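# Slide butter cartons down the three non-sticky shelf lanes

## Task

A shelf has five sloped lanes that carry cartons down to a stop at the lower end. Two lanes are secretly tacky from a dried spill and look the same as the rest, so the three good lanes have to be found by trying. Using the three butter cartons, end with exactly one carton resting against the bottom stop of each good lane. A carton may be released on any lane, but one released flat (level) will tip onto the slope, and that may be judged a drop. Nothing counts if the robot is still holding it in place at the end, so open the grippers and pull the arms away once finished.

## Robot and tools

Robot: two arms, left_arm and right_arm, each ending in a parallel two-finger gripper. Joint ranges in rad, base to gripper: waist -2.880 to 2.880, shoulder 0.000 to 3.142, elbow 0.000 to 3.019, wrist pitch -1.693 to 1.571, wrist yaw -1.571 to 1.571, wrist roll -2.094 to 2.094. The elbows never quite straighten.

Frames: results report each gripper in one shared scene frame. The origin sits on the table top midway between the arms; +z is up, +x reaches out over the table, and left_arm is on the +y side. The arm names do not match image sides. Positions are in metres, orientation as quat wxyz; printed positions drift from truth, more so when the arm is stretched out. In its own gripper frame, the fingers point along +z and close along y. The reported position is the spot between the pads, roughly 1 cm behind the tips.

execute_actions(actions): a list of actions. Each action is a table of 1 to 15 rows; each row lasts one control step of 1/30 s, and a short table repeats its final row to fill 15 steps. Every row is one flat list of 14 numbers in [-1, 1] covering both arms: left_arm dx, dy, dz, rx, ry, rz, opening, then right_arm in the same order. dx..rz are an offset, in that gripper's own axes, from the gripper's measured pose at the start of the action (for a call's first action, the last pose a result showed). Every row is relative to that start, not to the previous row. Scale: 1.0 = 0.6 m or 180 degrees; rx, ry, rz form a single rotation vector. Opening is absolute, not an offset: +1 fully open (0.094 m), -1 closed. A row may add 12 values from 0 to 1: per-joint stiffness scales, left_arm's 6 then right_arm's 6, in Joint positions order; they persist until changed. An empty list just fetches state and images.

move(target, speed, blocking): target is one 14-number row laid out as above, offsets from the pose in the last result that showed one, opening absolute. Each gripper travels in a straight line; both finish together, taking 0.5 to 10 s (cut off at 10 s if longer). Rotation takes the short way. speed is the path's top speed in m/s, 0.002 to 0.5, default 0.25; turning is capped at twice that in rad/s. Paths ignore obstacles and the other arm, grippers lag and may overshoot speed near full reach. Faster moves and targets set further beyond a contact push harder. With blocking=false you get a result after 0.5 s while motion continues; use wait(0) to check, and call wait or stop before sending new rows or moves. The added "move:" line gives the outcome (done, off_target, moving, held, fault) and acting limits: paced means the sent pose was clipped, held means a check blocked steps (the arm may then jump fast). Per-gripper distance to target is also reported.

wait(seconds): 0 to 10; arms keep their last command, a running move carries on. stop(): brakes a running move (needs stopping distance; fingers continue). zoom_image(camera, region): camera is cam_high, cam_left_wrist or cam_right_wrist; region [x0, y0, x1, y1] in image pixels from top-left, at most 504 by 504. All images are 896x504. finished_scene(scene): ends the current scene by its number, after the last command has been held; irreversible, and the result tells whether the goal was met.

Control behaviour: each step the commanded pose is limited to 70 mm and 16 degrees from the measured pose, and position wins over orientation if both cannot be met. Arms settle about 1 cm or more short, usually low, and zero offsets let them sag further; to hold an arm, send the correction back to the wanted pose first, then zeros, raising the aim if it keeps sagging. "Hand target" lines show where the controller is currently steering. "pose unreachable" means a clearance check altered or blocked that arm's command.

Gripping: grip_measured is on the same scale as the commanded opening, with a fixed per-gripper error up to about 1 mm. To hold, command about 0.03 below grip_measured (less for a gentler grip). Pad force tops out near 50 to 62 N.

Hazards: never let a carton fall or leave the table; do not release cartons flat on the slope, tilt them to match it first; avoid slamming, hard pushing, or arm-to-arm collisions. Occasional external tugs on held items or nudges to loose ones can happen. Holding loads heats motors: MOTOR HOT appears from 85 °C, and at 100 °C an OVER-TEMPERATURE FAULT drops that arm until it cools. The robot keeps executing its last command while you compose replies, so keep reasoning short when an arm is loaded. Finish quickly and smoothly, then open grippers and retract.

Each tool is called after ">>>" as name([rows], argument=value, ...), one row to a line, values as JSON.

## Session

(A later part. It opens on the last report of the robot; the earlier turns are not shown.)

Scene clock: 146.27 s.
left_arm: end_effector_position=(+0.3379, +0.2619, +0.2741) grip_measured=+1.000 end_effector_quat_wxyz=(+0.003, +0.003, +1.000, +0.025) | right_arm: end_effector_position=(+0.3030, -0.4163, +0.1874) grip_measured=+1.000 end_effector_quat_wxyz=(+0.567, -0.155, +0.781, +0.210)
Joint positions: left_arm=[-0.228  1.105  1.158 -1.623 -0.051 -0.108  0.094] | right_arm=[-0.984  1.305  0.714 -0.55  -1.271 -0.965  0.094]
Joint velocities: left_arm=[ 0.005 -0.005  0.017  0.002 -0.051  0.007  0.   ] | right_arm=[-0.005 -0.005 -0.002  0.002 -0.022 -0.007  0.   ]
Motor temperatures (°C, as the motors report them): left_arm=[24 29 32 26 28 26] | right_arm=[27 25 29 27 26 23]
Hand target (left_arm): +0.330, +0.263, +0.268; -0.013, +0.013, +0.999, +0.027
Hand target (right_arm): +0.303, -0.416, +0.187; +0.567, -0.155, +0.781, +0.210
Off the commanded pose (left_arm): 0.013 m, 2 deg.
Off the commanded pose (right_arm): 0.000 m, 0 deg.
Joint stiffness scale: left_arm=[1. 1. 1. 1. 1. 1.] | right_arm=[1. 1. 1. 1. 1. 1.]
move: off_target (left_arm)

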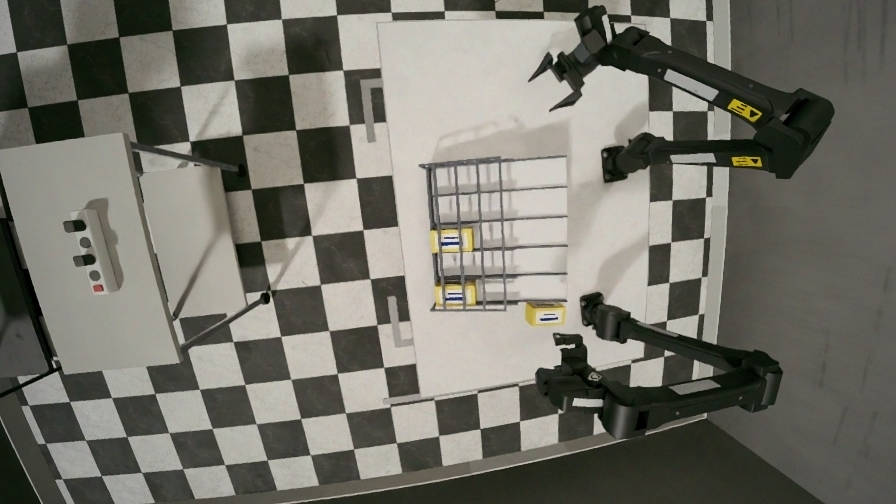

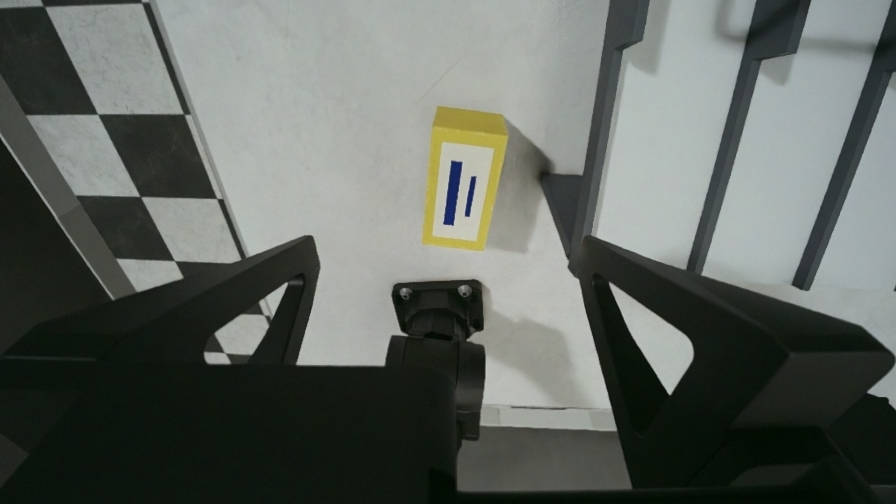

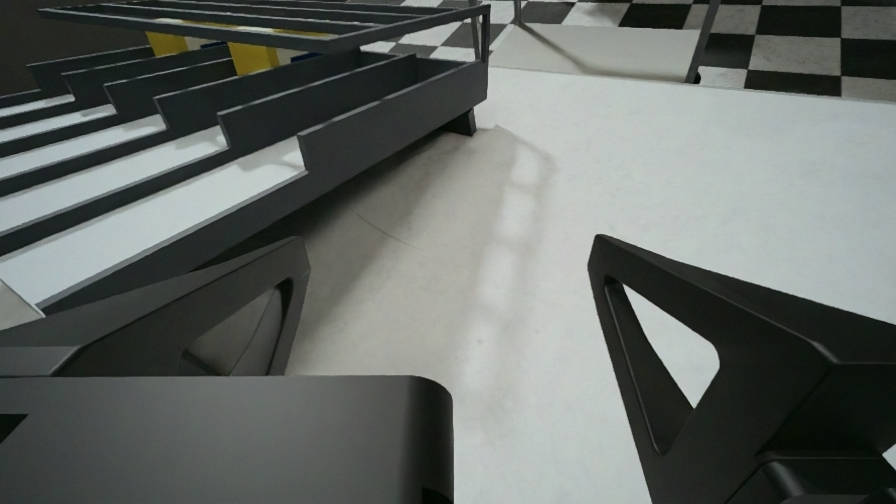

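>>> move(target=[0.11,-0.025,0.31,0.014,0,0.032,1,0,0,0,0,0,0,1], speed=0.12)

Scene clock: 149.93 s.
left_arm: end_effector_position=(+0.2711, +0.2588, +0.0914) grip_measured=+1.000 end_effector_quat_wxyz=(-0.003, +0.040, +0.999, +0.005) | right_arm: end_effector_position=(+0.3030, -0.4163, +0.1874) grip_measured=+1.000 end_effector_quat_wxyz=(+0.567, -0.155, +0.781, +0.210)
Joint positions: left_arm=[-0.244  1.012  0.607 -1.173 -0.009 -0.051  0.094] | right_arm=[-0.984  1.305  0.714 -0.55  -1.271 -0.965  0.094]
Joint velocities: left_arm=[ 0.015  0.005 -0.012  0.002  0.007 -0.095  0.   ] | right_arm=[-0.015 -0.005  0.002  0.002  0.007 -0.022  0.   ]
Motor temperatures (°C, as the motors report them): left_arm=[24 29 32 26 28 26] | right_arm=[27 25 29 27 26 23]
Hand target (left_arm): +0.271, +0.256, +0.088; +0.002, +0.053, +0.999, +0.003
Hand target (right_arm): +0.303, -0.416, +0.187; +0.567, -0.155, +0.781, +0.210
Off the commanded pose (left_arm): 0.005 m, 2 deg.
Off the commanded pose (right_arm): 0.000 m, 0 deg.
Joint stiffness scale: left_arm=[1. 1. 1. 1. 1. 1.] | right_arm=[1. 1. 1. 1. 1. 1.]
move: done

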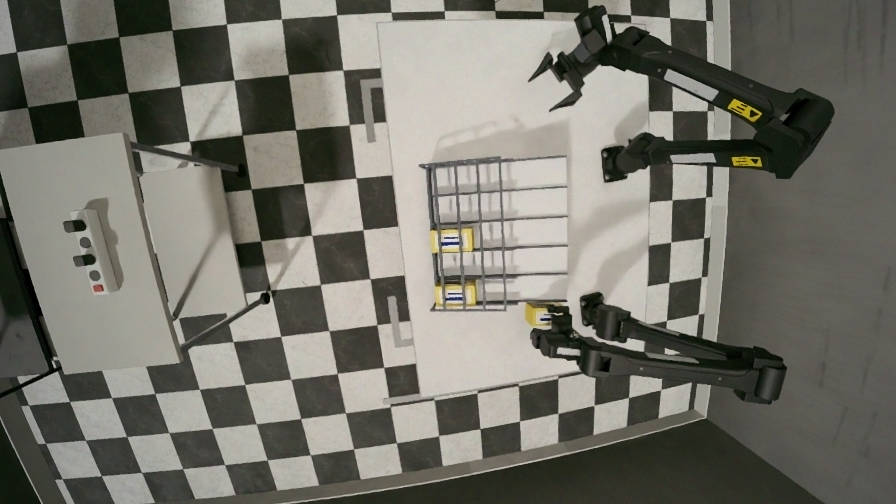

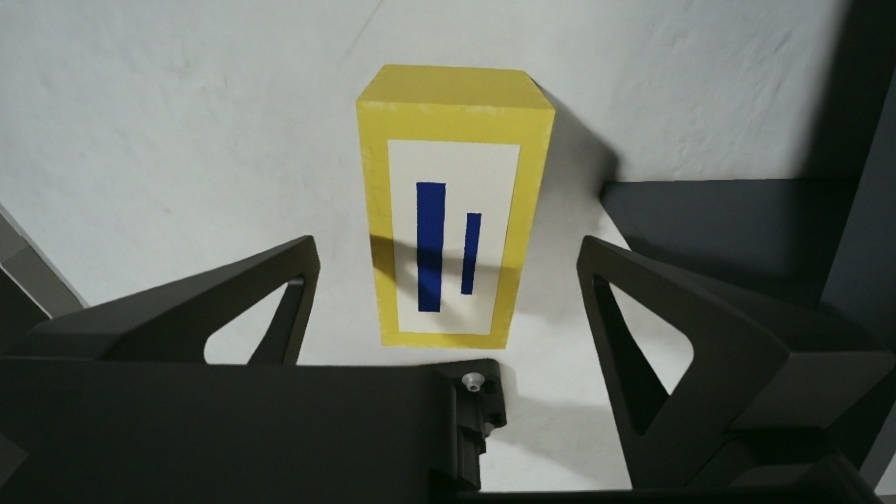

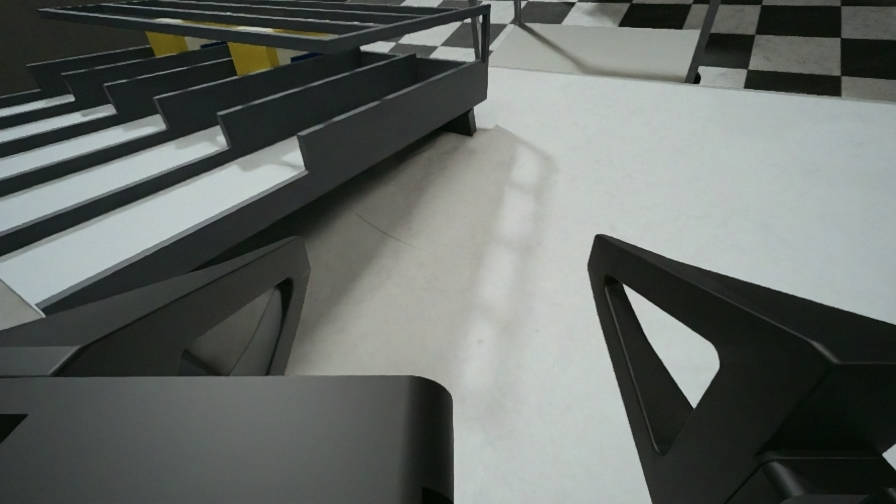

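Descend with a 3° forward tilt.

>>> move(target=[0,-0.005,0.105,0,-0.017,0.01,1,0,0,0,0,0,0,1], speed=0.06)

>>> move(target=[0,0,0,0,0,0,0.3,0,0,0,0,0,0,1])

Scene clock: 153.43 s.
left_arm: end_effector_position=(+0.2721, +0.2581, +0.0342) grip_measured=+1.000 end_effector_quat_wxyz=(+0.025, +0.042, +0.999, +0.002) | right_arm: end_effector_position=(+0.3030, -0.4163, +0.1874) grip_measured=+1.000 end_effector_quat_wxyz=(+0.567, -0.155, +0.781, +0.210)
Joint positions: left_arm=[-0.246  1.078  0.475 -0.919 -0.009 -0.049  0.094] | right_arm=[-0.984  1.305  0.714 -0.55  -1.271 -0.965  0.094]
Joint velocities: left_arm=[-0.015 -0.015 -0.007  0.002 -0.022 -0.007  0.   ] | right_arm=[-0.015 -0.024 -0.002  0.002 -0.022 -0.037  0.   ]
Motor temperatures (°C, as the motors report them): left_arm=[24 29 32 26 28 26] | right_arm=[27 25 29 27 26 23]
Hand target (left_arm): +0.270, +0.256, +0.028; +0.023, +0.055, +0.998, +0.004
Hand target (right_arm): +0.303, -0.416, +0.187; +0.567, -0.155, +0.781, +0.210
Off the commanded pose (left_arm): 0.006 m, 2 deg.
Off the commanded pose (right_arm): 0.000 m, 0 deg.
Joint stiffness scale: left_arm=[1. 1. 1. 1. 1. 1.] | right_arm=[1. 1. 1. 1. 1. 1.]
move: done

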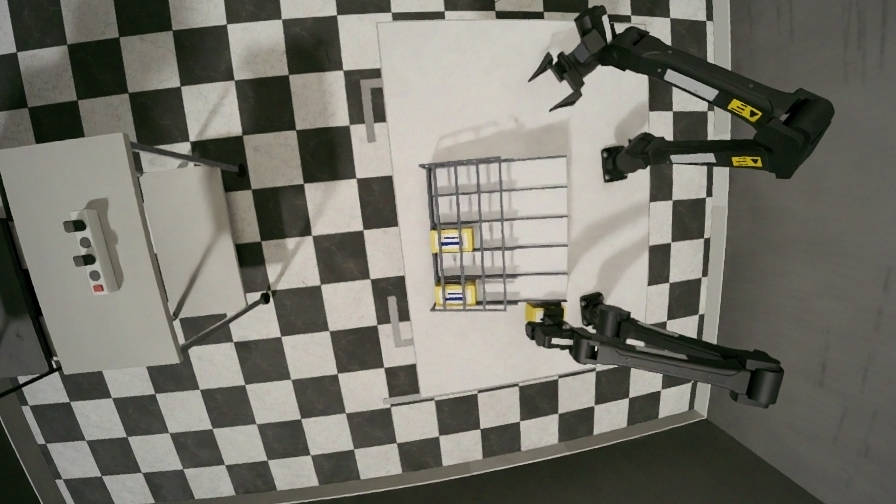

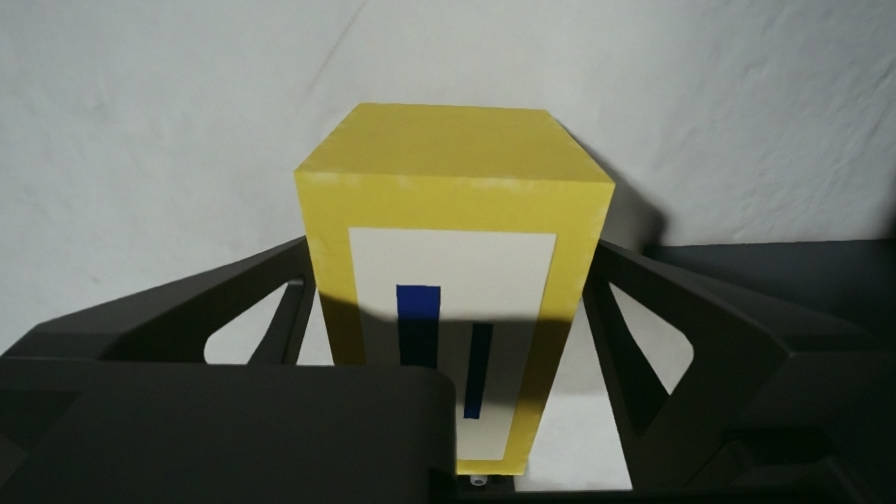

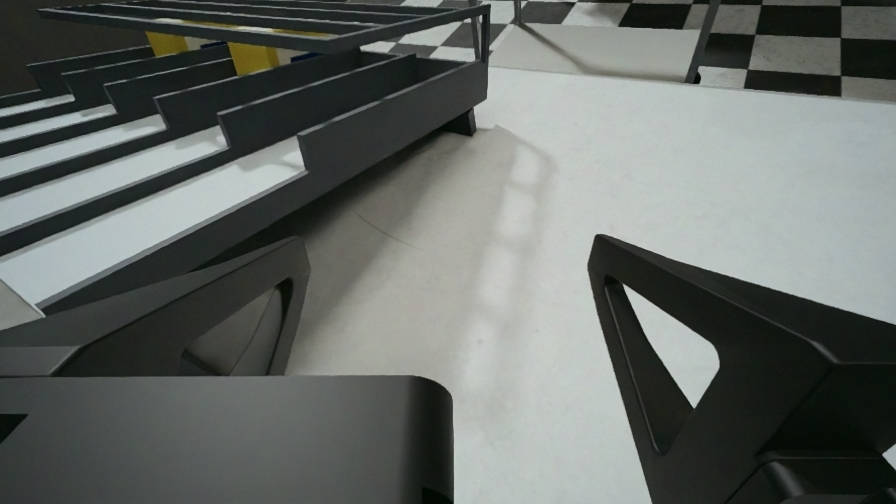

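Scene clock: 153.93 s.
left_arm: end_effector_position=(+0.2721, +0.2582, +0.0342) grip_measured=+0.333 end_effector_quat_wxyz=(+0.025, +0.042, +0.999, +0.003) | right_arm: end_effector_position=(+0.3030, -0.4163, +0.1874) grip_measured=+1.000 end_effector_quat_wxyz=(+0.567, -0.155, +0.781, +0.210)
Joint positions: left_arm=[-0.246  1.078  0.475 -0.919 -0.01  -0.049  0.063] | right_arm=[-0.984  1.305  0.714 -0.55  -1.271 -0.965  0.094]
Joint velocities: left_arm=[ 0.005 -0.005 -0.007  0.002 -0.022  0.037 -0.001] | right_arm=[-0.005 -0.005 -0.012  0.007 -0.037 -0.11   0.   ]
Motor temperatures (°C, as the motors report them): left_arm=[24 29 32 26 28 26] | right_arm=[27 25 29 27 26 23]
Hand target (left_arm): +0.272, +0.258, +0.034; +0.025, +0.042, +0.999, +0.003
Hand target (right_arm): +0.303, -0.416, +0.187; +0.567, -0.155, +0.781, +0.210
Off the commanded pose (left_arm): 0.000 m, 0 deg.
Off the commanded pose (right_arm): 0.000 m, 0 deg.
Joint stiffness scale: left_arm=[1. 1. 1. 1. 1. 1.] | right_arm=[1. 1. 1. 1. 1. 1.]
move: done

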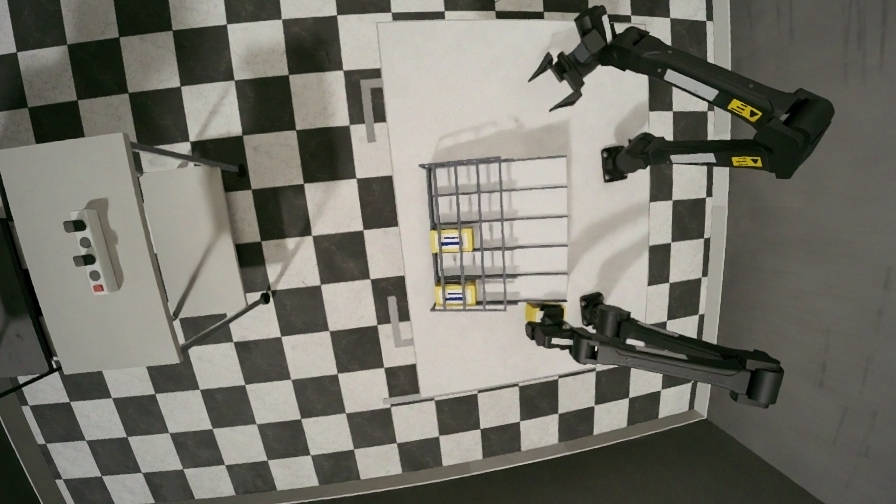

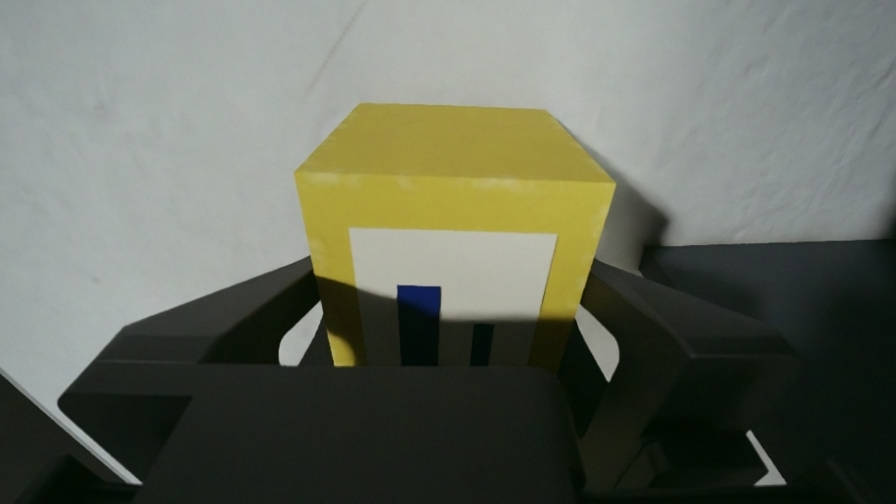

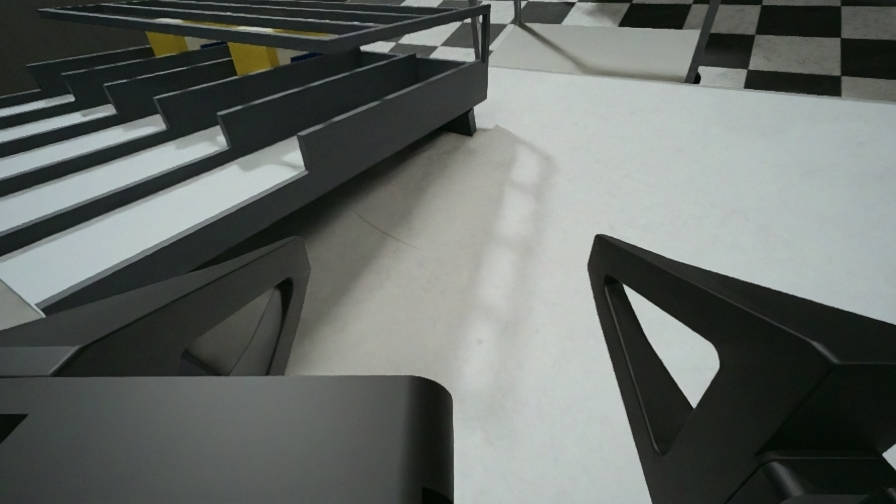

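>>> move(target=[-0.15,0,-0.45,0,0,-0.022,0.3,0,0,0,0,0,0,1], speed=0.15)

>>> move(target=[0,-0.67,-0.04,0,0.04,0,0.3,0,0,0,0,0,0,1], speed=0.15)

Scene clock: 160.90 s.
left_arm: end_effector_position=(+0.3395, +0.2493, +0.2810) grip_measured=+0.333 end_effector_quat_wxyz=(+0.002, +0.020, +1.000, +0.005) | right_arm: end_effector_position=(+0.3030, -0.4163, +0.1874) grip_measured=+1.000 end_effector_quat_wxyz=(+0.567, -0.155, +0.781, +0.210)
Joint positions: left_arm=[-0.246  1.113  1.183 -1.637 -0.01  -0.091  0.063] | right_arm=[-0.984  1.305  0.714 -0.55  -1.271 -0.965  0.094]
Joint velocities: left_arm=[-0.005  0.015 -0.007  0.012 -0.066  0.022 -0.   ] | right_arm=[-0.005 -0.024 -0.017 -0.017  0.051  0.051  0.   ]
Motor temperatures (°C, as the motors report them): left_arm=[24 28 32 26 27 26] | right_arm=[27 25 29 27 26 23]
Hand target (left_arm): +0.349, +0.251, +0.307; +0.025, +0.007, +1.000, +0.002
Hand target (right_arm): +0.303, -0.416, +0.187; +0.567, -0.155, +0.781, +0.210
Off the commanded pose (left_arm): 0.029 m, 3 deg.
Off the commanded pose (right_arm): 0.000 m, 0 deg.
Joint stiffness scale: left_arm=[1. 1. 1. 1. 1. 1.] | right_arm=[1. 1. 1. 1. 1. 1.]
move: off_target (left_arm)

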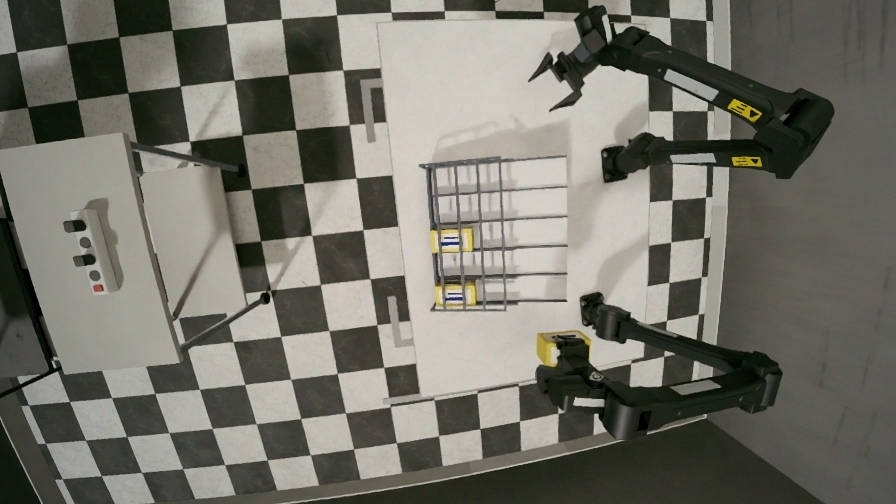

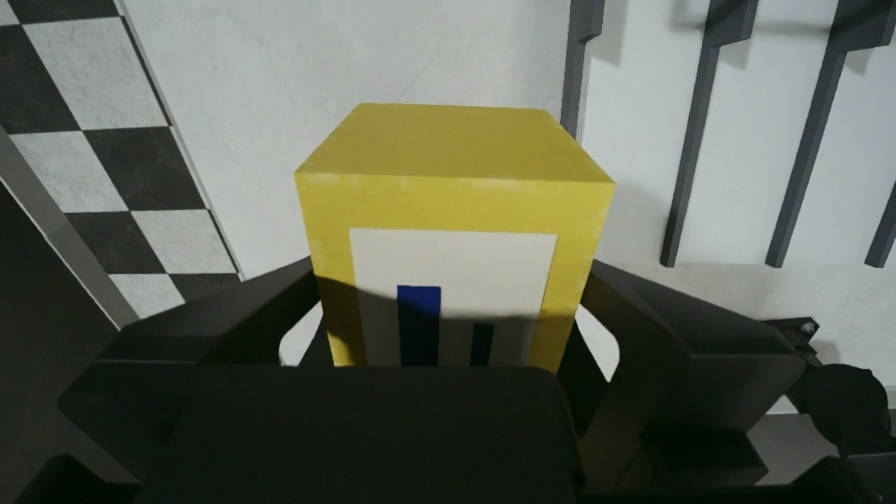

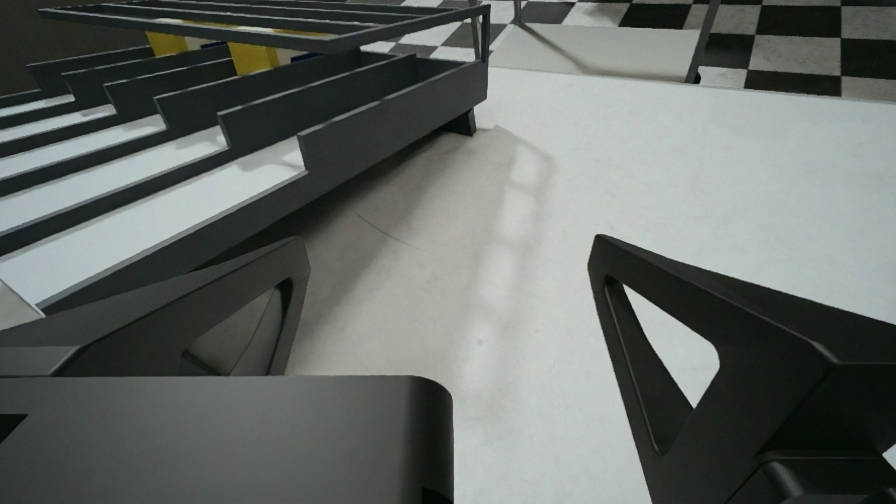

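Scene clock: 164.00 s.
left_arm: end_effector_position=(+0.3163, -0.1456, +0.2670) grip_measured=+0.333 end_effector_quat_wxyz=(-0.053, +0.025, +0.998, -0.005) | right_arm: end_effector_position=(+0.3030, -0.4163, +0.1874) grip_measured=+1.000 end_effector_quat_wxyz=(+0.567, -0.155, +0.781, +0.210)
Joint positions: left_arm=[-1.093  1.711  1.753 -1.665  0.092 -0.926  0.063] | right_arm=[-0.984  1.305  0.714 -0.55  -1.271 -0.965  0.094]
Joint velocities: left_arm=[-0.015  0.005 -0.007  0.002  0.022 -0.022 -0.001] | right_arm=[-0.024  0.005 -0.007 -0.007 -0.066  0.037  0.   ]
Motor temperatures (°C, as the motors report them): left_arm=[24 28 34 26 27 26] | right_arm=[27 25 29 27 26 23]
Hand target (left_arm): +0.320, -0.155, +0.299; -0.036, +0.019, +0.999, -0.032
Hand target (right_arm): +0.303, -0.416, +0.187; +0.567, -0.155, +0.781, +0.210
Off the commanded pose (left_arm): 0.035 m, 2 deg.
Off the commanded pose (right_arm): 0.000 m, 0 deg.
Joint stiffness scale: left_arm=[1. 1. 1. 1. 1. 1.] | right_arm=[1. 1. 1. 1. 1. 1.]
joint sent to its limit (left arm) — the command would take joint 4 (wrist pitch) past its lower limit, so that joint was sent only as far as its limit.
move: off_target (left_arm)

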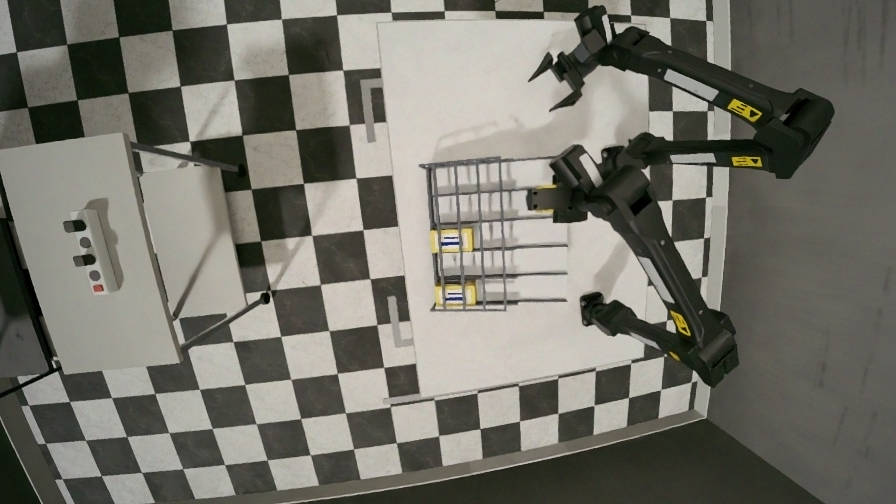

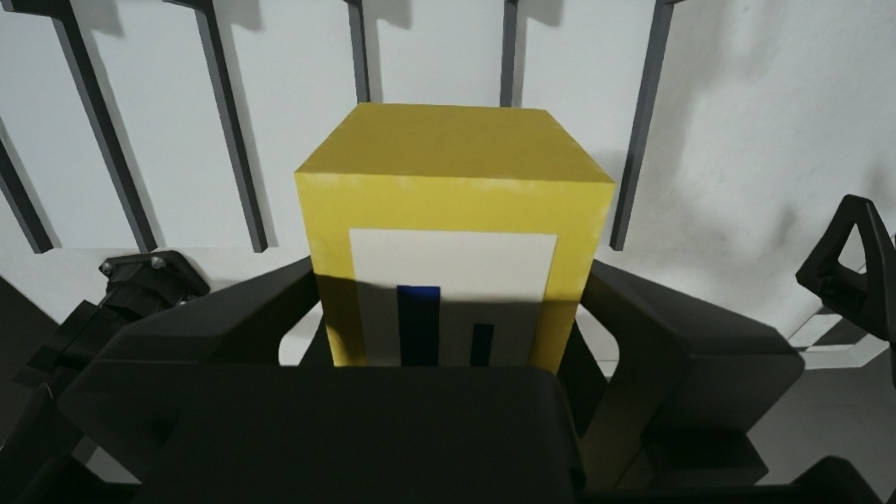

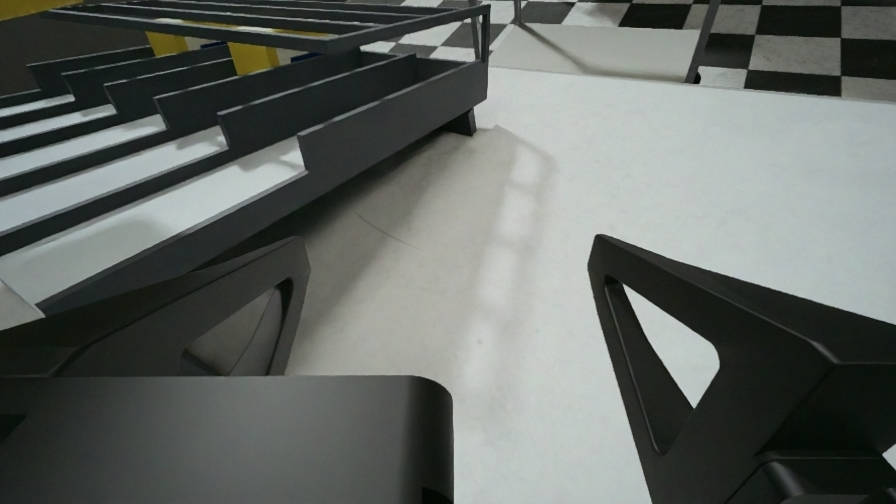

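>>> move(target=[-0.082,0.01,0.147,0,0.057,-0.011,0.3,0,0,0,0,0,0,1], speed=0.08)

Scene clock: 167.80 s.
left_arm: end_effector_position=(+0.3523, -0.1409, +0.1680) grip_measured=+0.333 end_effector_quat_wxyz=(-0.145, +0.002, +0.989, +0.010) | right_arm: end_effector_position=(+0.3030, -0.4163, +0.1874) grip_measured=+1.000 end_effector_quat_wxyz=(+0.567, -0.155, +0.781, +0.210)
Joint positions: left_arm=[-0.993  1.873  1.697 -1.6    0.21  -0.852  0.063] | right_arm=[-0.984  1.305  0.714 -0.55  -1.271 -0.965  0.094]
Joint velocities: left_arm=[ 0.005 -0.015 -0.012  0.002 -0.081 -0.007  0.001] | right_arm=[ 0.005 -0.005 -0.012  0.002  0.007 -0.007  0.   ]
Motor temperatures (°C, as the motors report them): left_arm=[24 29 34 26 27 26] | right_arm=[27 25 29 27 26 23]
Hand target (left_arm): +0.356, -0.142, +0.173; -0.142, +0.008, +0.990, -0.001
Hand target (right_arm): +0.303, -0.416, +0.187; +0.567, -0.155, +0.781, +0.210
Off the commanded pose (left_arm): 0.007 m, 2 deg.
Off the commanded pose (right_arm): 0.000 m, 0 deg.
Joint stiffness scale: left_arm=[1. 1. 1. 1. 1. 1.] | right_arm=[1. 1. 1. 1. 1. 1.]
move: done

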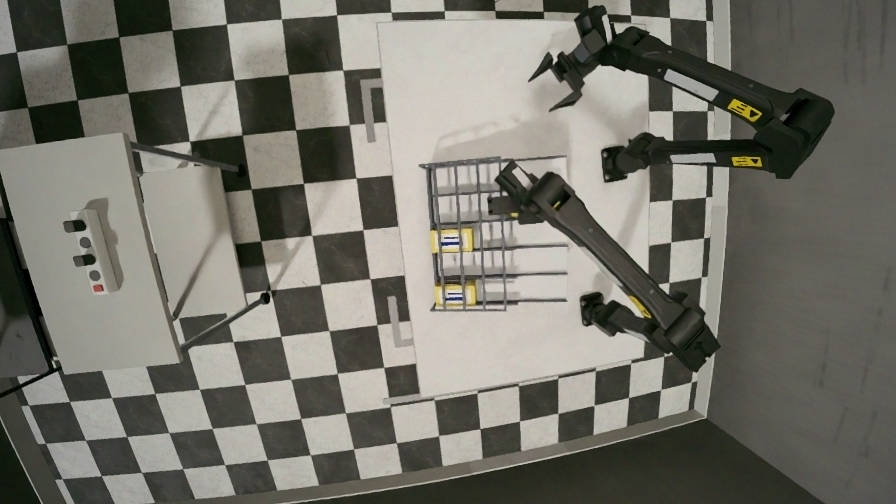

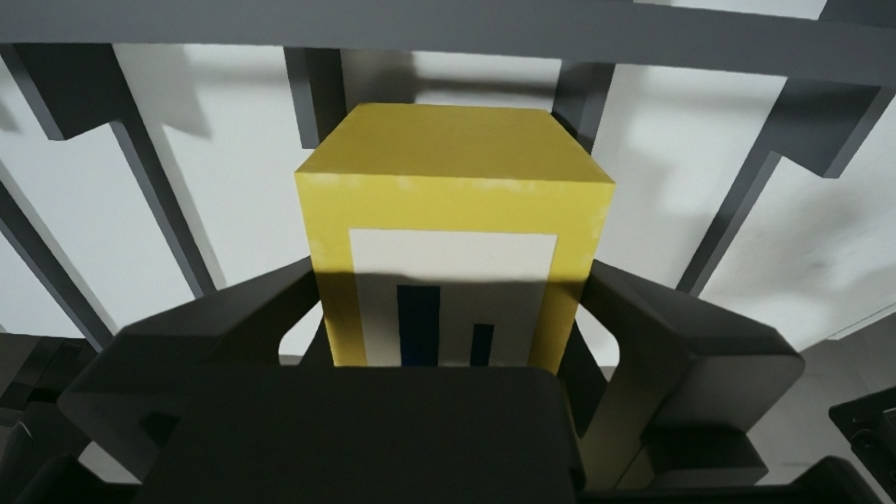

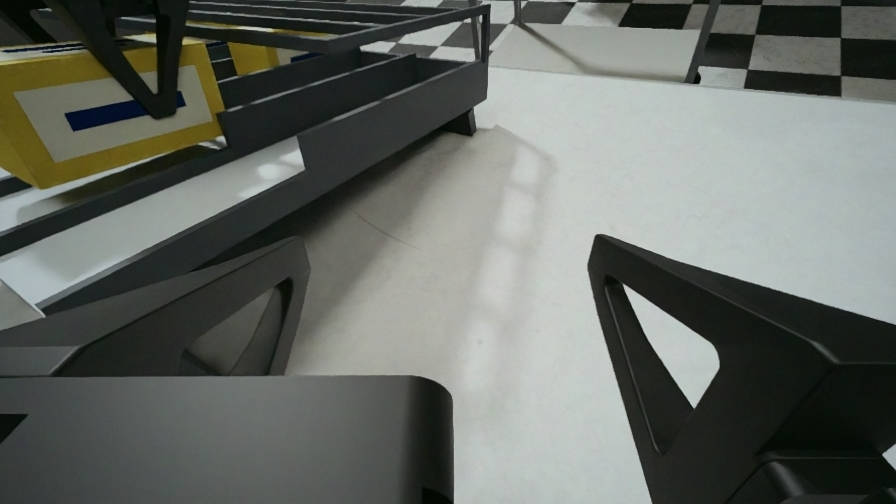

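>>> move(target=[0.028,0.004,0.035,0,0,0,0.3,0,0,0,0,0,0,1], speed=0.03)

Scene clock: 170.23 s.
left_arm: end_effector_position=(+0.3447, -0.1338, +0.1519) grip_measured=+0.333 end_effector_quat_wxyz=(-0.142, -0.002, +0.990, +0.010) | right_arm: end_effector_position=(+0.3030, -0.4163, +0.1874) grip_measured=+1.000 end_effector_quat_wxyz=(+0.567, -0.155, +0.781, +0.210)
Joint positions: left_arm=[-0.997  1.851  1.622 -1.542  0.207 -0.866  0.063] | right_arm=[-0.984  1.305  0.714 -0.55  -1.271 -0.965  0.094]
Joint velocities: left_arm=[ 0.015 -0.005 -0.002 -0.017 -0.051  0.066 -0.   ] | right_arm=[-0.015 -0.005 -0.027 -0.017 -0.007  0.007  0.   ]
Motor temperatures (°C, as the motors report them): left_arm=[24 29 34 26 27 26] | right_arm=[27 25 29 27 26 23]
Hand target (left_arm): +0.330, -0.138, +0.153; -0.145, +0.003, +0.989, +0.010
Hand target (right_arm): +0.303, -0.416, +0.187; +0.567, -0.155, +0.781, +0.210
Off the commanded pose (left_arm): 0.015 m, 1 deg.
Off the commanded pose (right_arm): 0.000 m, 0 deg.
Joint stiffness scale: left_arm=[1. 1. 1. 1. 1. 1.] | right_arm=[1. 1. 1. 1. 1. 1.]
move: off_target (left_arm)

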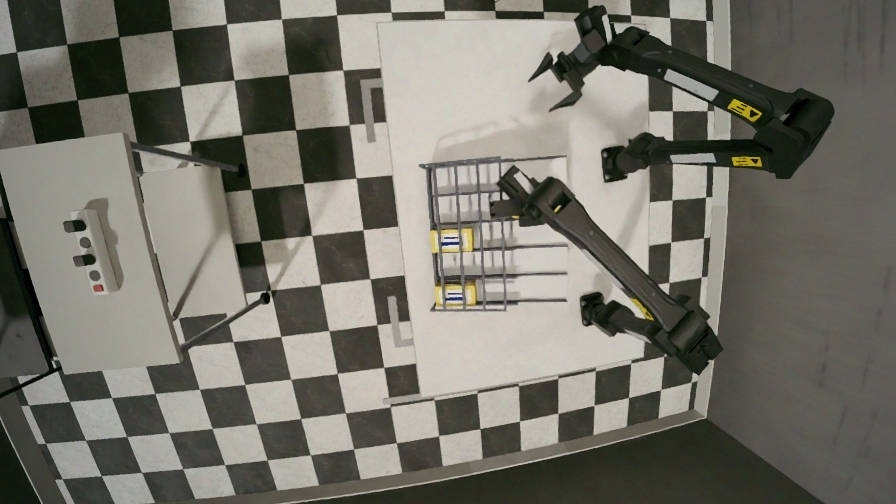

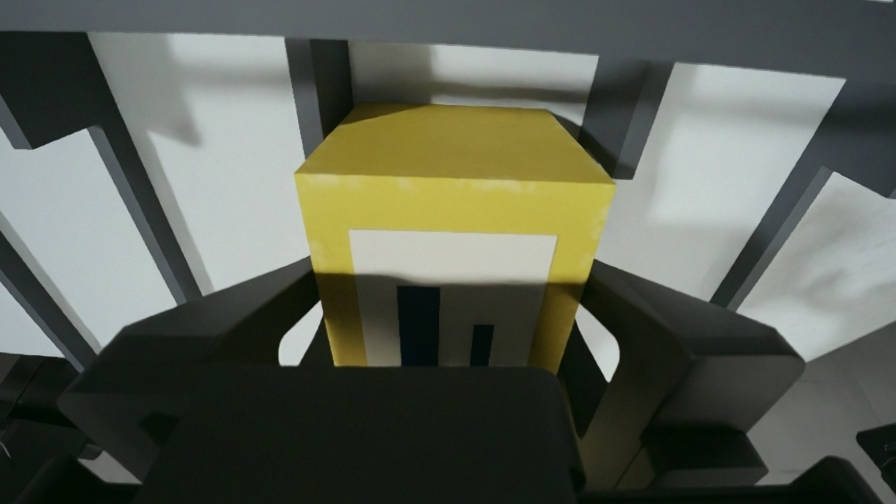

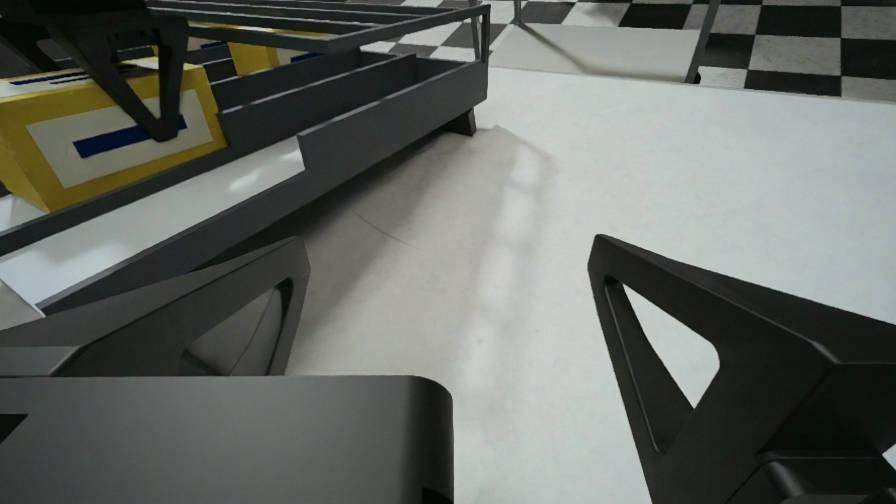

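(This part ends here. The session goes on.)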